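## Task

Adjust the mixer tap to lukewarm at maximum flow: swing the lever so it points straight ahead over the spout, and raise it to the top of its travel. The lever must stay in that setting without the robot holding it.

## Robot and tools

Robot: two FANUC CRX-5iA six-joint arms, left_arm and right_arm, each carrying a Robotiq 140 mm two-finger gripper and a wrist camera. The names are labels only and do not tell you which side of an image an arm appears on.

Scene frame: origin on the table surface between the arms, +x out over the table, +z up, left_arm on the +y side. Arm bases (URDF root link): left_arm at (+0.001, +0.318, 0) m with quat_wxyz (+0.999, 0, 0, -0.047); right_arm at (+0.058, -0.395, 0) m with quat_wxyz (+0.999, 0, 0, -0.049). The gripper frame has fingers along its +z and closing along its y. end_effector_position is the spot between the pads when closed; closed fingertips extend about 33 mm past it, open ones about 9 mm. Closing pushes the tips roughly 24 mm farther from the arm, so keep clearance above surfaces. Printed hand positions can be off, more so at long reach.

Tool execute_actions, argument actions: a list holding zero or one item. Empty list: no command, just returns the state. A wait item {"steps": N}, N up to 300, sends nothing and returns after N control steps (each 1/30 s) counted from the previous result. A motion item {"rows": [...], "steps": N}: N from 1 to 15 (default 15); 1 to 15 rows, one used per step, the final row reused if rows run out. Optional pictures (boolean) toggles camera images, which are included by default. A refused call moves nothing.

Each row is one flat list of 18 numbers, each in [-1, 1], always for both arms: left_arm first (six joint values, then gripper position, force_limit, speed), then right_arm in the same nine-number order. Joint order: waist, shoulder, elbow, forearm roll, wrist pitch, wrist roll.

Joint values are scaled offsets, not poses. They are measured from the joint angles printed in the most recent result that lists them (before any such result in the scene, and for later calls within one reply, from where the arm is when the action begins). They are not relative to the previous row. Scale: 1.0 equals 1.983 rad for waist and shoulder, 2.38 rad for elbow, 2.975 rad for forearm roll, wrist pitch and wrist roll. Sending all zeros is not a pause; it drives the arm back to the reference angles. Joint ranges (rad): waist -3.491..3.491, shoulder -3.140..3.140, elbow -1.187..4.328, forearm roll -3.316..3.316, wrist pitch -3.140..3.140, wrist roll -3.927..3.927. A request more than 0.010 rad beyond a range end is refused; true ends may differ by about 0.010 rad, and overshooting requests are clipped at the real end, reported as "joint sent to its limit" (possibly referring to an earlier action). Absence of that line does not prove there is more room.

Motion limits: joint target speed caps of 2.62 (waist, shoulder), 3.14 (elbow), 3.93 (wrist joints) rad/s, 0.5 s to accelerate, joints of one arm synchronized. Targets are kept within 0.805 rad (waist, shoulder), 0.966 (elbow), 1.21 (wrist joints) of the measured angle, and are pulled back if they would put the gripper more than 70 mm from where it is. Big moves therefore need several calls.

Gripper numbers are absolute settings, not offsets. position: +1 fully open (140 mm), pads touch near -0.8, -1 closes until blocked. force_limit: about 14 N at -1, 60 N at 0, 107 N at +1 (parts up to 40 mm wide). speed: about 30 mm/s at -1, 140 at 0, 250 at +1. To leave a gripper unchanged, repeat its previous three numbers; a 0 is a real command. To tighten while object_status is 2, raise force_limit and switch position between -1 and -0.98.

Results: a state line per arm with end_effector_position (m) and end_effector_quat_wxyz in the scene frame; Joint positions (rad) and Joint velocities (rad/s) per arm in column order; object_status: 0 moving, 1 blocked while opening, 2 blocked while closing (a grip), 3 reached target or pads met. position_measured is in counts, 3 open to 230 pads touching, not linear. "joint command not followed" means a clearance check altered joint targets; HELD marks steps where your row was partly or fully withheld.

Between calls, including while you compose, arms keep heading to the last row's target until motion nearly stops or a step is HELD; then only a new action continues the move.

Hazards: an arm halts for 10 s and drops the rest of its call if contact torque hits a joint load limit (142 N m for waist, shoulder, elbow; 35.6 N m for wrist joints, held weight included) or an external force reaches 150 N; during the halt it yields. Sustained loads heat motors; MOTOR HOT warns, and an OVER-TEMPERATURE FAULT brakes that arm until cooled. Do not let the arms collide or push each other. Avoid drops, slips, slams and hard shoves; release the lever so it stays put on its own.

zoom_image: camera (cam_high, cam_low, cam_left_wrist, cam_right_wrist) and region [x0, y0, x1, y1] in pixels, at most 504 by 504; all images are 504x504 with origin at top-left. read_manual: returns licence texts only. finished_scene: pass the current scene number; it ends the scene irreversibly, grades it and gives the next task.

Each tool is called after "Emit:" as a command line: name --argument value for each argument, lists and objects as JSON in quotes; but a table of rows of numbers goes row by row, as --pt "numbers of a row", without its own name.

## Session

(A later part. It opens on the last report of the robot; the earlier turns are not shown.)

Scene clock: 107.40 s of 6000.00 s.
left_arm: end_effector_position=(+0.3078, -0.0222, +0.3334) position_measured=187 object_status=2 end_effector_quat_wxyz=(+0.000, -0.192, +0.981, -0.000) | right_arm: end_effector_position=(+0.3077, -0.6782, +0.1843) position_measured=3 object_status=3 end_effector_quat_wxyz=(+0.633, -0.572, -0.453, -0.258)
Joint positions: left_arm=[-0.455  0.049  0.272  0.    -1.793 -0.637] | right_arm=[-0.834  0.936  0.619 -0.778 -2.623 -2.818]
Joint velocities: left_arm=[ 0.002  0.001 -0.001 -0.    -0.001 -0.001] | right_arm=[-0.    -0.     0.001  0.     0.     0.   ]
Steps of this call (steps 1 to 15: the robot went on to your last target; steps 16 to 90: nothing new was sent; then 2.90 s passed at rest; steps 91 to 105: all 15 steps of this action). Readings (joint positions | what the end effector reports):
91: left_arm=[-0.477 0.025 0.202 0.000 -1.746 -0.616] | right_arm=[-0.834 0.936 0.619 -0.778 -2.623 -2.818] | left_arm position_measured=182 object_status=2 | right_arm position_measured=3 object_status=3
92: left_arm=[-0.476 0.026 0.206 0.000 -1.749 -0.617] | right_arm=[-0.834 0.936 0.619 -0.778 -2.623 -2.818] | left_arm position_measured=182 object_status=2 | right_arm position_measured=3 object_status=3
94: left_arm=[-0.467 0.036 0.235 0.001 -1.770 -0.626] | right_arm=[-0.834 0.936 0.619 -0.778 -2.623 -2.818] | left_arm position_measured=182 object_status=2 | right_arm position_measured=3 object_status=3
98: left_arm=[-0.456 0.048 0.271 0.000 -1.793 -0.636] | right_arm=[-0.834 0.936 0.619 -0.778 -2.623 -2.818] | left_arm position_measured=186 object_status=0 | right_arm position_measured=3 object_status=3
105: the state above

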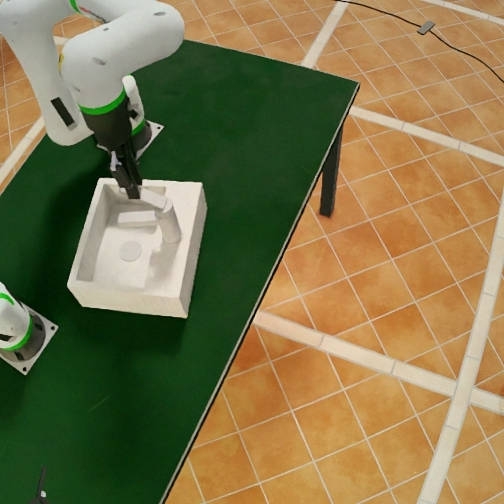

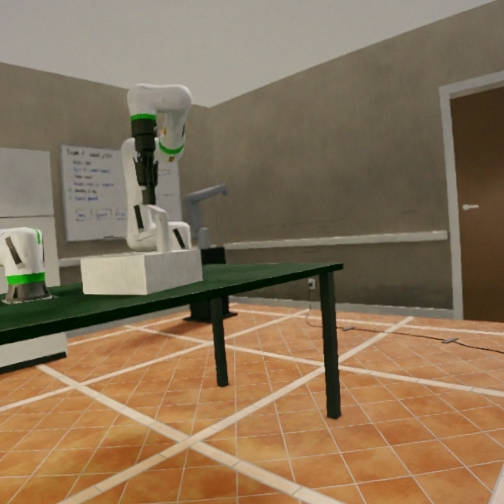

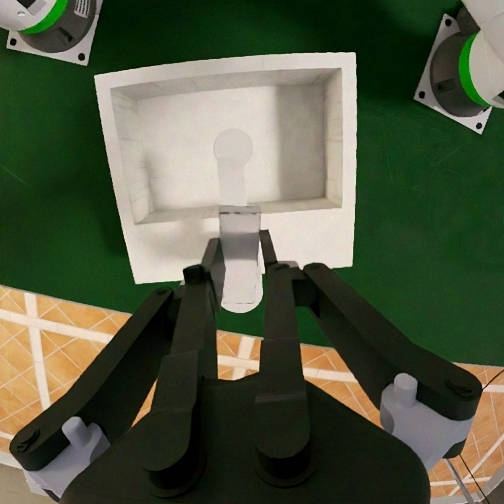

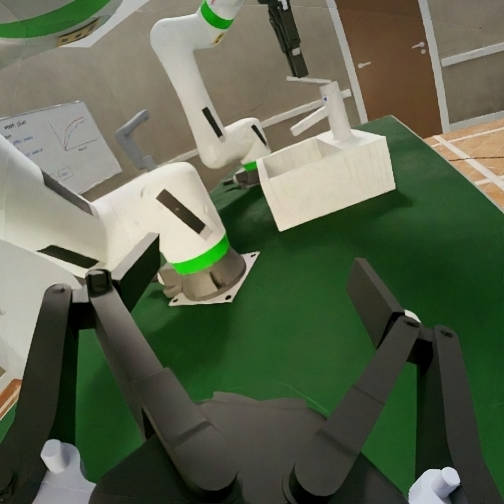

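At the stop. Release and rise to check the yaw.

Emit:
execute_actions --actions '[{"rows":[[0,0,0,0,0,0,1,-0.5,0.5,0,0,0,0,0,0,1,0,0],[0,0,0,0,0,0,1,-0.5,0.5,0,0,0,0,0,0,1,0,0],[0,0,0,0,0,0,1,-0.5,0.5,0,0,0,0,0,0,1,0,0],[0,0,0,0,0,0,1,-0.5,0.5,0,0,0,0,0,0,1,0,0],[0,0.025,0.085,0,-0.051,0,1,-0.5,0.5,0,0,0,0,0,0,1,0,0]]}]' --pictures false

Emit:
execute_actions --actions '[{"steps":15}]'

Emit:
zoom_image --camera "cam_left_wrist" --region '[100,50,380,330]'

Scene clock: 115.50 s of 6000.00 s.
left_arm: end_effector_position=(+0.3090, -0.0228, +0.3938) position_measured=44 object_status=0 end_effector_quat_wxyz=(+0.001, -0.192, +0.981, -0.001) | right_arm: end_effector_position=(+0.3077, -0.6782, +0.1843) position_measured=3 object_status=3 end_effector_quat_wxyz=(+0.633, -0.572, -0.453, -0.258)
Joint positions: left_arm=[-0.455  0.098  0.472  0.001 -1.943 -0.637] | right_arm=[-0.834  0.936  0.619 -0.778 -2.623 -2.818]
Joint velocities: left_arm=[ 0.001  0.036  0.15  -0.    -0.113  0.   ] | right_arm=[ 0.     0.001  0.    -0.    -0.001 -0.003]
Steps of this call (steps 1 to 15: the robot went on to your last target; steps 16 to 90: nothing new was sent; then 4.60 s passed at rest; steps 91 to 105: all 15 steps of this action). Readings (joint positions | what the end effector reports):
91: left_arm=[-0.455 0.049 0.272 0.000 -1.793 -0.637] | right_arm=[-0.834 0.936 0.619 -0.778 -2.623 -2.818] | left_arm position_measured=187 object_status=0 | right_arm position_measured=3 object_status=3
92: left_arm=[-0.455 0.049 0.273 -0.000 -1.793 -0.637] | right_arm=[-0.834 0.936 0.619 -0.778 -2.623 -2.818] | left_arm position_measured=187 object_status=0 | right_arm position_measured=3 object_status=3
94: left_arm=[-0.455 0.049 0.273 -0.000 -1.793 -0.637] | right_arm=[-0.834 0.936 0.619 -0.778 -2.623 -2.818] | left_arm position_measured=161 object_status=0 | right_arm position_measured=3 object_status=3
98: left_arm=[-0.455 0.059 0.308 0.000 -1.820 -0.637] | right_arm=[-0.834 0.936 0.619 -0.778 -2.623 -2.818] | left_arm position_measured=117 object_status=0 | right_arm position_measured=3 object_status=3
105: the state above

Scene clock: 116.00 s of 6000.00 s.
left_arm: end_effector_position=(+0.3089, -0.0228, +0.3946) position_measured=3 object_status=3 end_effector_quat_wxyz=(+0.001, -0.191, +0.981, -0.001) | right_arm: end_effector_position=(+0.3077, -0.6782, +0.1843) position_measured=3 object_status=3 end_effector_quat_wxyz=(+0.633, -0.572, -0.453, -0.258)
Joint positions: left_arm=[-0.455  0.098  0.475  0.    -1.945 -0.637] | right_arm=[-0.834  0.936  0.619 -0.778 -2.623 -2.818]
Joint velocities: left_arm=[-0.001  0.002 -0.001  0.     0.001 -0.   ] | right_arm=[ 0.    -0.001  0.    -0.     0.    -0.001]
Steps of this call (steps 1 to 15: the robot went on to your last target). Readings (joint positions | what the end effector reports):
1: left_arm=[-0.455 0.098 0.474 0.001 -1.945 -0.637] | right_arm=[-0.834 0.936 0.619 -0.778 -2.623 -2.818] | left_arm position_measured=33 object_status=0 | right_arm position_measured=3 object_status=3
2: left_arm=[-0.455 0.098 0.474 0.001 -1.945 -0.637] | right_arm=[-0.834 0.936 0.619 -0.778 -2.623 -2.818] | left_arm position_measured=23 object_status=0 | right_arm position_measured=3 object_status=3
4: left_arm=[-0.455 0.098 0.474 0.001 -1.945 -0.637] | right_arm=[-0.834 0.936 0.619 -0.778 -2.623 -2.818] | left_arm position_measured=5 object_status=0 | right_arm position_measured=3 object_status=3
8: left_arm=[-0.455 0.098 0.475 0.000 -1.945 -0.637] | right_arm=[-0.834 0.936 0.619 -0.778 -2.623 -2.818] | left_arm position_measured=3 object_status=0 | right_arm position_measured=3 object_status=3
15: the state above
All arms were judged still, so your last target was given up. Only a new action makes them travel on or press farther. Fingers that are still opening or closing keep moving.

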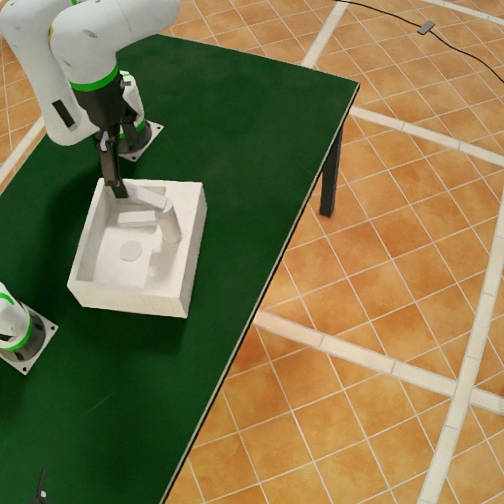

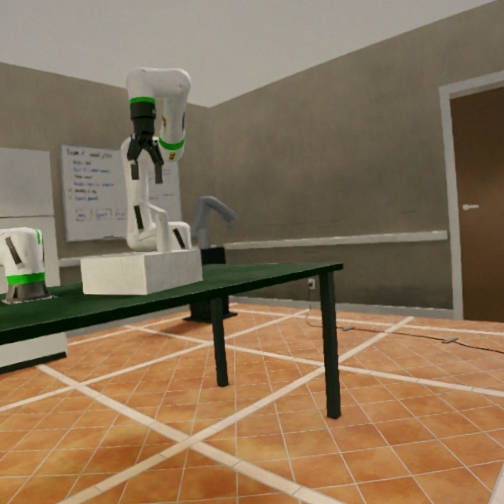

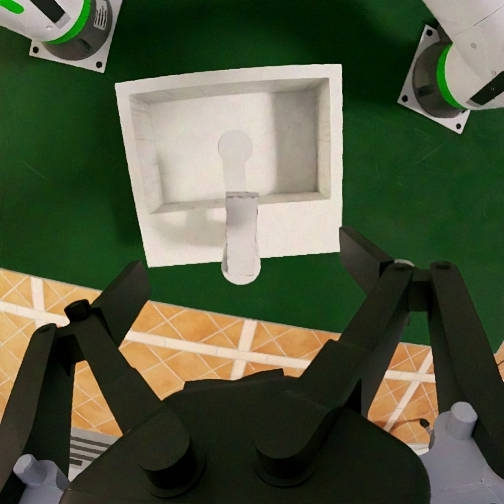

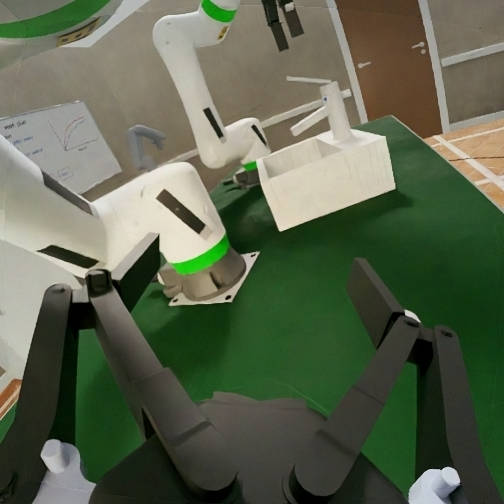

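Region (100, 50, 380, 330) of cam_left_wrist's 504x504 image, scaled by 1.800, with more detail than that image has.

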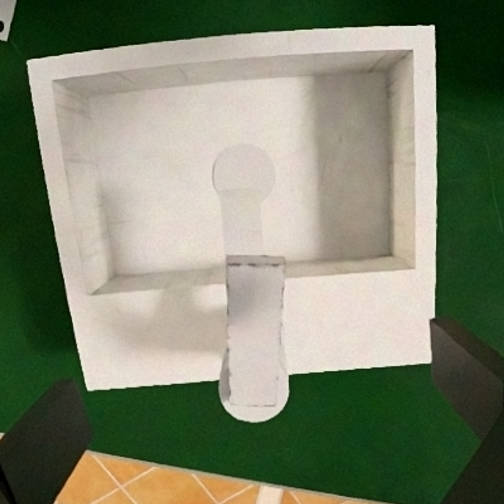

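Emit:
execute_actions --actions '[{"rows":[[-0.0156,-0.0308,-0.11,0,0.0666,0.0393,0.2,-0.5,0.5,0,0,0,0,0,0,1,0,0]]}]' --pictures false

Emit:
execute_actions --actions '[{"steps":8}]' --pictures false

Emit:
execute_actions --actions '[{"rows":[[0,0,0,0,0,0,-1,-0.5,-0.3,0,0,0,0,0,0,1,0,0]]}]' --pictures false

Emit:
execute_actions --actions '[{"steps":12}]' --pictures false

Emit:
execute_actions --actions '[{"rows":[[0,0.002,0.008,0,-0.005,0,-1,-0.5,-0.3,0,0,0,0,0,0,1,0,0]]}]' --pictures false

Emit:
execute_actions --actions '[{"rows":[[0,0,0,0,0,0,1,-0.5,0.5,0,0,0,0,0,0,1,0,0],[0,0,0,0,0,0,1,-0.5,0.5,0,0,0,0,0,0,1,0,0],[0,0,0,0,0,0,1,-0.5,0.5,0,0,0,0,0,0,1,0,0],[0,0,0,0,0,0,1,-0.5,0.5,0,0,0,0,0,0,1,0,0],[0,0.025,0.095,0,-0.06,0,1,-0.5,0.5,0,0,0,0,0,0,1,0,0]]}]' --pictures false

Emit:
execute_actions --actions '[{"steps":15}]'

Emit:
zoom_image --camera "cam_left_wrist" --region '[100,50,380,330]'

Scene clock: 139.80 s of 6000.00 s.
left_arm: end_effector_position=(+0.2962, -0.0308, +0.3136) position_measured=104 object_status=0 end_effector_quat_wxyz=(-0.000, -0.233, +0.972, +0.000) | right_arm: end_effector_position=(+0.3077, -0.6782, +0.1843) position_measured=3 object_status=3 end_effector_quat_wxyz=(+0.633, -0.572, -0.453, -0.258)
Joint positions: left_arm=[-0.486  0.037  0.213  0.    -1.747 -0.52 ] | right_arm=[-0.834  0.936  0.619 -0.778 -2.623 -2.818]
Joint velocities: left_arm=[-0.001 -0.    -0.003  0.     0.004  0.003] | right_arm=[-0.     0.     0.     0.     0.    -0.001]
Steps of this call (steps 1 to 90: nothing new was sent; then 20.30 s passed at rest; steps 91 to 105: all 15 steps of this action). Readings (joint positions | what the end effector reports):
91: left_arm=[-0.455 0.098 0.475 0.000 -1.945 -0.637] | right_arm=[-0.834 0.936 0.619 -0.778 -2.623 -2.818] | left_arm position_measured=3 object_status=0 | right_arm position_measured=3 object_status=3
92: left_arm=[-0.456 0.097 0.470 0.000 -1.942 -0.635] | right_arm=[-0.834 0.936 0.619 -0.778 -2.623 -2.818] | left_arm position_measured=9 object_status=0 | right_arm position_measured=3 object_status=3
94: left_arm=[-0.460 0.090 0.440 0.000 -1.919 -0.621] | right_arm=[-0.834 0.936 0.619 -0.778 -2.623 -2.818] | left_arm position_measured=30 object_status=0 | right_arm position_measured=3 object_status=3
98: left_arm=[-0.475 0.059 0.306 0.000 -1.818 -0.561] | right_arm=[-0.834 0.936 0.619 -0.778 -2.623 -2.818] | left_arm position_measured=72 object_status=0 | right_arm position_measured=3 object_status=3
105: the state above

Scene clock: 140.07 s of 6000.00 s.
left_arm: end_effector_position=(+0.2962, -0.0308, +0.3134) position_measured=104 object_status=3 end_effector_quat_wxyz=(-0.000, -0.234, +0.972, +0.000) | right_arm: end_effector_position=(+0.3077, -0.6782, +0.1843) position_measured=3 object_status=3 end_effector_quat_wxyz=(+0.633, -0.572, -0.453, -0.258)
Joint positions: left_arm=[-0.486  0.037  0.213  0.    -1.747 -0.52 ] | right_arm=[-0.834  0.936  0.619 -0.778 -2.623 -2.818]
Joint velocities: left_arm=[ 0.     0.002  0.001 -0.001  0.001 -0.   ] | right_arm=[-0.     0.    -0.    -0.    -0.001  0.001]
Steps of this call (steps 1 to 8: the robot went on to your last target). Readings (joint positions | what the end effector reports):
1: left_arm=[-0.486 0.037 0.213 0.000 -1.747 -0.520] | right_arm=[-0.834 0.936 0.619 -0.778 -2.623 -2.818] | left_arm position_measured=104 object_status=0 | right_arm position_measured=3 object_status=3
2: left_arm=[-0.486 0.037 0.213 0.000 -1.747 -0.520] | right_arm=[-0.834 0.936 0.619 -0.778 -2.623 -2.818] | left_arm position_measured=104 object_status=3 | right_arm position_measured=3 object_status=3
4: left_arm=[-0.486 0.037 0.213 0.000 -1.747 -0.520] | right_arm=[-0.834 0.936 0.619 -0.778 -2.623 -2.818] | left_arm position_measured=104 object_status=3 | right_arm position_measured=3 object_status=3
8: the state above

Scene clock: 140.57 s of 6000.00 s.
left_arm: end_effector_position=(+0.2962, -0.0309, +0.3134) position_measured=179 object_status=0 end_effector_quat_wxyz=(-0.000, -0.233, +0.972, -0.000) | right_arm: end_effector_position=(+0.3077, -0.6782, +0.1843) position_measured=3 object_status=3 end_effector_quat_wxyz=(+0.633, -0.572, -0.453, -0.258)
Joint positions: left_arm=[-0.486  0.037  0.213  0.001 -1.747 -0.52 ] | right_arm=[-0.834  0.936  0.619 -0.778 -2.623 -2.818]
Joint velocities: left_arm=[-0.001 -0.001  0.001 -0.     0.001  0.   ] | right_arm=[ 0.001  0.001  0.     0.    -0.     0.001]
Steps of this call (steps 1 to 15: all 15 steps of this action). Readings (joint positions | what the end effector reports):
1: left_arm=[-0.486 0.037 0.213 0.000 -1.747 -0.520] | right_arm=[-0.834 0.936 0.619 -0.778 -2.623 -2.818] | left_arm position_measured=104 object_status=0 | right_arm position_measured=3 object_status=3
2: left_arm=[-0.486 0.037 0.213 0.000 -1.747 -0.520] | right_arm=[-0.834 0.936 0.619 -0.778 -2.623 -2.818] | left_arm position_measured=107 object_status=0 | right_arm position_measured=3 object_status=3
4: left_arm=[-0.486 0.037 0.213 0.000 -1.747 -0.520] | right_arm=[-0.834 0.936 0.619 -0.778 -2.623 -2.818] | left_arm position_measured=119 object_status=0 | right_arm position_measured=3 object_status=3
8: left_arm=[-0.486 0.037 0.213 0.000 -1.747 -0.520] | right_arm=[-0.834 0.936 0.619 -0.778 -2.623 -2.818] | left_arm position_measured=142 object_status=0 | right_arm position_measured=3 object_status=3
15: the state above

Scene clock: 140.97 s of 6000.00 s.
left_arm: end_effector_position=(+0.2962, -0.0309, +0.3134) position_measured=179 object_status=2 end_effector_quat_wxyz=(-0.000, -0.234, +0.972, -0.000) | right_arm: end_effector_position=(+0.3077, -0.6782, +0.1843) position_measured=3 object_status=3 end_effector_quat_wxyz=(+0.633, -0.572, -0.453, -0.258)
Joint positions: left_arm=[-0.486  0.037  0.213  0.    -1.747 -0.52 ] | right_arm=[-0.834  0.936  0.619 -0.778 -2.623 -2.818]
Joint velocities: left_arm=[ 0.001 -0.001  0.    -0.    -0.    -0.   ] | right_arm=[-0.     0.003 -0.     0.    -0.     0.   ]
Steps of this call (steps 1 to 12: the robot went on to your last target). Readings (joint positions | what the end effector reports):
1: left_arm=[-0.486 0.037 0.213 0.001 -1.747 -0.520] | right_arm=[-0.834 0.936 0.619 -0.778 -2.623 -2.818] | left_arm position_measured=179 object_status=0 | right_arm position_measured=3 object_status=3
2: left_arm=[-0.486 0.037 0.213 0.001 -1.747 -0.520] | right_arm=[-0.834 0.936 0.619 -0.778 -2.623 -2.818] | left_arm position_measured=179 object_status=0 | right_arm position_measured=3 object_status=3
4: left_arm=[-0.486 0.037 0.213 0.001 -1.747 -0.520] | right_arm=[-0.834 0.936 0.619 -0.778 -2.623 -2.818] | left_arm position_measured=179 object_status=0 | right_arm position_measured=3 object_status=3
8: left_arm=[-0.486 0.037 0.213 0.000 -1.747 -0.520] | right_arm=[-0.834 0.936 0.619 -0.778 -2.623 -2.818] | left_arm position_measured=179 object_status=2 | right_arm position_measured=3 object_status=3
12: the state above

Scene clock: 141.47 s of 6000.00 s.
left_arm: end_effector_position=(+0.2967, -0.0312, +0.3196) position_measured=180 object_status=2 end_effector_quat_wxyz=(-0.000, -0.234, +0.972, -0.000) | right_arm: end_effector_position=(+0.3077, -0.6782, +0.1843) position_measured=3 object_status=3 end_effector_quat_wxyz=(+0.633, -0.572, -0.453, -0.258)
Joint positions: left_arm=[-0.486  0.041  0.232  0.    -1.762 -0.52 ] | right_arm=[-0.834  0.936  0.619 -0.778 -2.623 -2.818]
Joint velocities: left_arm=[ 0.     0.    -0.    -0.001 -0.001  0.001] | right_arm=[ 0.001 -0.    -0.001  0.    -0.     0.001]
Steps of this call (steps 1 to 15: all 15 steps of this action). Readings (joint positions | what the end effector reports):
1: left_arm=[-0.486 0.037 0.213 0.000 -1.747 -0.520] | right_arm=[-0.834 0.936 0.619 -0.778 -2.623 -2.818] | left_arm position_measured=179 object_status=2 | right_arm position_measured=3 object_status=3
2: left_arm=[-0.486 0.038 0.217 0.000 -1.750 -0.520] | right_arm=[-0.834 0.936 0.619 -0.778 -2.623 -2.818] | left_arm position_measured=179 object_status=2 | right_arm position_measured=3 object_status=3
4: left_arm=[-0.486 0.041 0.227 -0.000 -1.758 -0.520] | right_arm=[-0.834 0.936 0.619 -0.778 -2.623 -2.818] | left_arm position_measured=180 object_status=2 | right_arm position_measured=3 object_status=3
8: left_arm=[-0.486 0.041 0.231 0.000 -1.761 -0.520] | right_arm=[-0.834 0.936 0.619 -0.778 -2.623 -2.818] | left_arm position_measured=180 object_status=2 | right_arm position_measured=3 object_status=3
15: the state above

Scene clock: 141.97 s of 6000.00 s.
left_arm: end_effector_position=(+0.2958, -0.0306, +0.3890) position_measured=37 object_status=0 end_effector_quat_wxyz=(-0.001, -0.233, +0.972, +0.001) | right_arm: end_effector_position=(+0.3077, -0.6782, +0.1843) position_measured=3 object_status=3 end_effector_quat_wxyz=(+0.633, -0.572, -0.453, -0.258)
Joint positions: left_arm=[-0.486  0.089  0.451  0.    -1.934 -0.52 ] | right_arm=[-0.834  0.936  0.619 -0.778 -2.623 -2.818]
Joint velocities: left_arm=[-0.     0.059  0.268  0.    -0.208 -0.   ] | right_arm=[-0.    -0.     0.    -0.     0.     0.001]
Steps of this call (steps 1 to 15: all 15 steps of this action). Readings (joint positions | what the end effector reports):
1: left_arm=[-0.486 0.041 0.232 0.000 -1.762 -0.520] | right_arm=[-0.834 0.936 0.619 -0.778 -2.623 -2.818] | left_arm position_measured=180 object_status=0 | right_arm position_measured=3 object_status=3
2: left_arm=[-0.486 0.041 0.232 0.000 -1.762 -0.520] | right_arm=[-0.834 0.936 0.619 -0.778 -2.623 -2.818] | left_arm position_measured=180 object_status=0 | right_arm position_measured=3 object_status=3
4: left_arm=[-0.486 0.041 0.233 0.001 -1.762 -0.520] | right_arm=[-0.834 0.936 0.619 -0.778 -2.623 -2.818] | left_arm position_measured=155 object_status=0 | right_arm position_measured=3 object_status=3
8: left_arm=[-0.486 0.049 0.267 0.001 -1.791 -0.520] | right_arm=[-0.834 0.936 0.619 -0.778 -2.623 -2.818] | left_arm position_measured=111 object_status=0 | right_arm position_measured=3 object_status=3
15: the state above

Scene clock: 142.47 s of 6000.00 s.
left_arm: end_effector_position=(+0.2956, -0.0305, +0.3911) position_measured=3 object_status=3 end_effector_quat_wxyz=(-0.001, -0.233, +0.972, +0.001) | right_arm: end_effector_position=(+0.3077, -0.6782, +0.1843) position_measured=3 object_status=3 end_effector_quat_wxyz=(+0.633, -0.572, -0.453, -0.258)
Joint positions: left_arm=[-0.486  0.091  0.458  0.    -1.94  -0.52 ] | right_arm=[-0.834  0.936  0.619 -0.778 -2.623 -2.818]
Joint velocities: left_arm=[ 0.     0.001  0.    -0.001 -0.    -0.   ] | right_arm=[-0.    -0.     0.    -0.    -0.     0.002]
Steps of this call (steps 1 to 15: the robot went on to your last target). Readings (joint positions | what the end effector reports):
1: left_arm=[-0.486 0.090 0.457 0.000 -1.939 -0.520] | right_arm=[-0.834 0.936 0.619 -0.778 -2.623 -2.818] | left_arm position_measured=26 object_status=0 | right_arm position_measured=3 object_status=3
2: left_arm=[-0.486 0.091 0.458 0.000 -1.940 -0.520] | right_arm=[-0.834 0.936 0.619 -0.778 -2.623 -2.818] | left_arm position_measured=16 object_status=0 | right_arm position_measured=3 object_status=3
4: left_arm=[-0.486 0.091 0.458 0.000 -1.940 -0.520] | right_arm=[-0.834 0.936 0.619 -0.778 -2.623 -2.818] | left_arm position_measured=3 object_status=0 | right_arm position_measured=3 object_status=3
8: left_arm=[-0.486 0.091 0.458 0.000 -1.940 -0.520] | right_arm=[-0.834 0.936 0.619 -0.778 -2.623 -2.818] | left_arm position_measured=3 object_status=0 | right_arm position_measured=3 object_status=3
15: the state above
All arms were judged still, so your last target was given up. Only a new action makes them travel on or press farther. Fingers that are still opening or closing keep moving.

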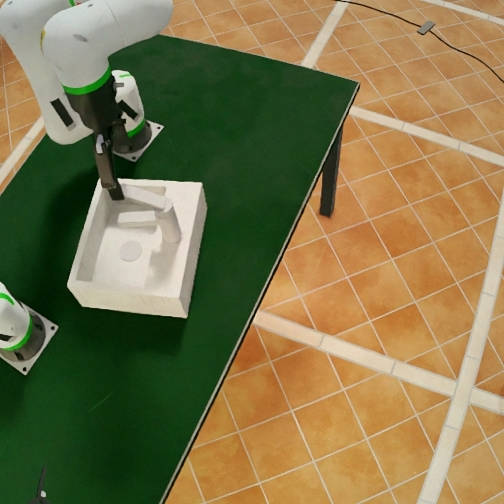

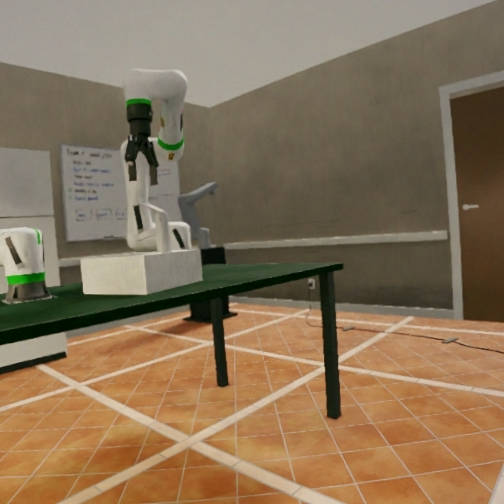

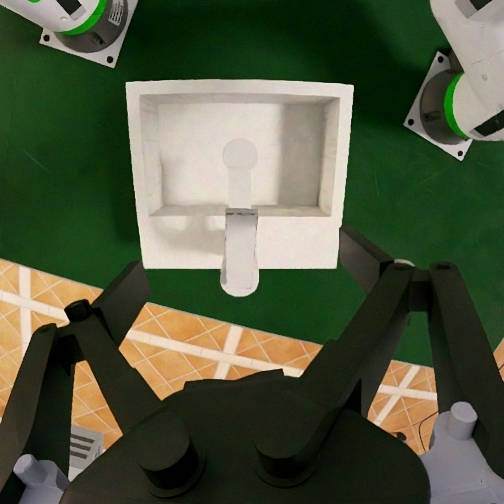

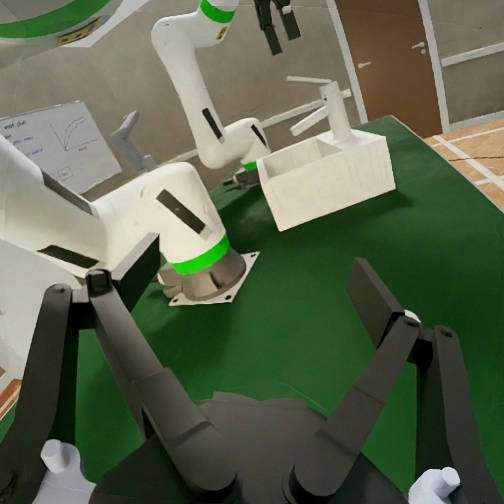

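Region (100, 50, 380, 330) of cam_left_wrist's 504x504 image, scaled by 1.800, with more detail than that image has.

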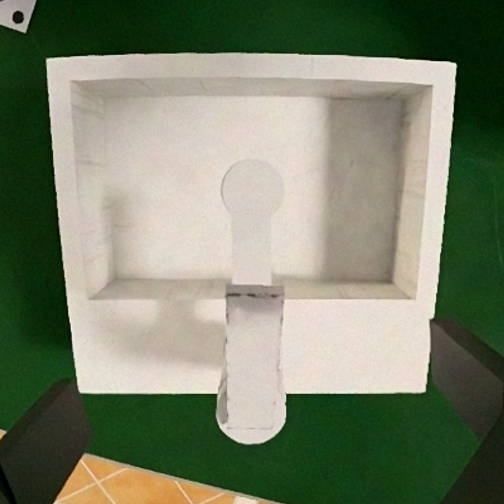

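Emit:
finished_scene --scene 1

The scene is finished: the task was done.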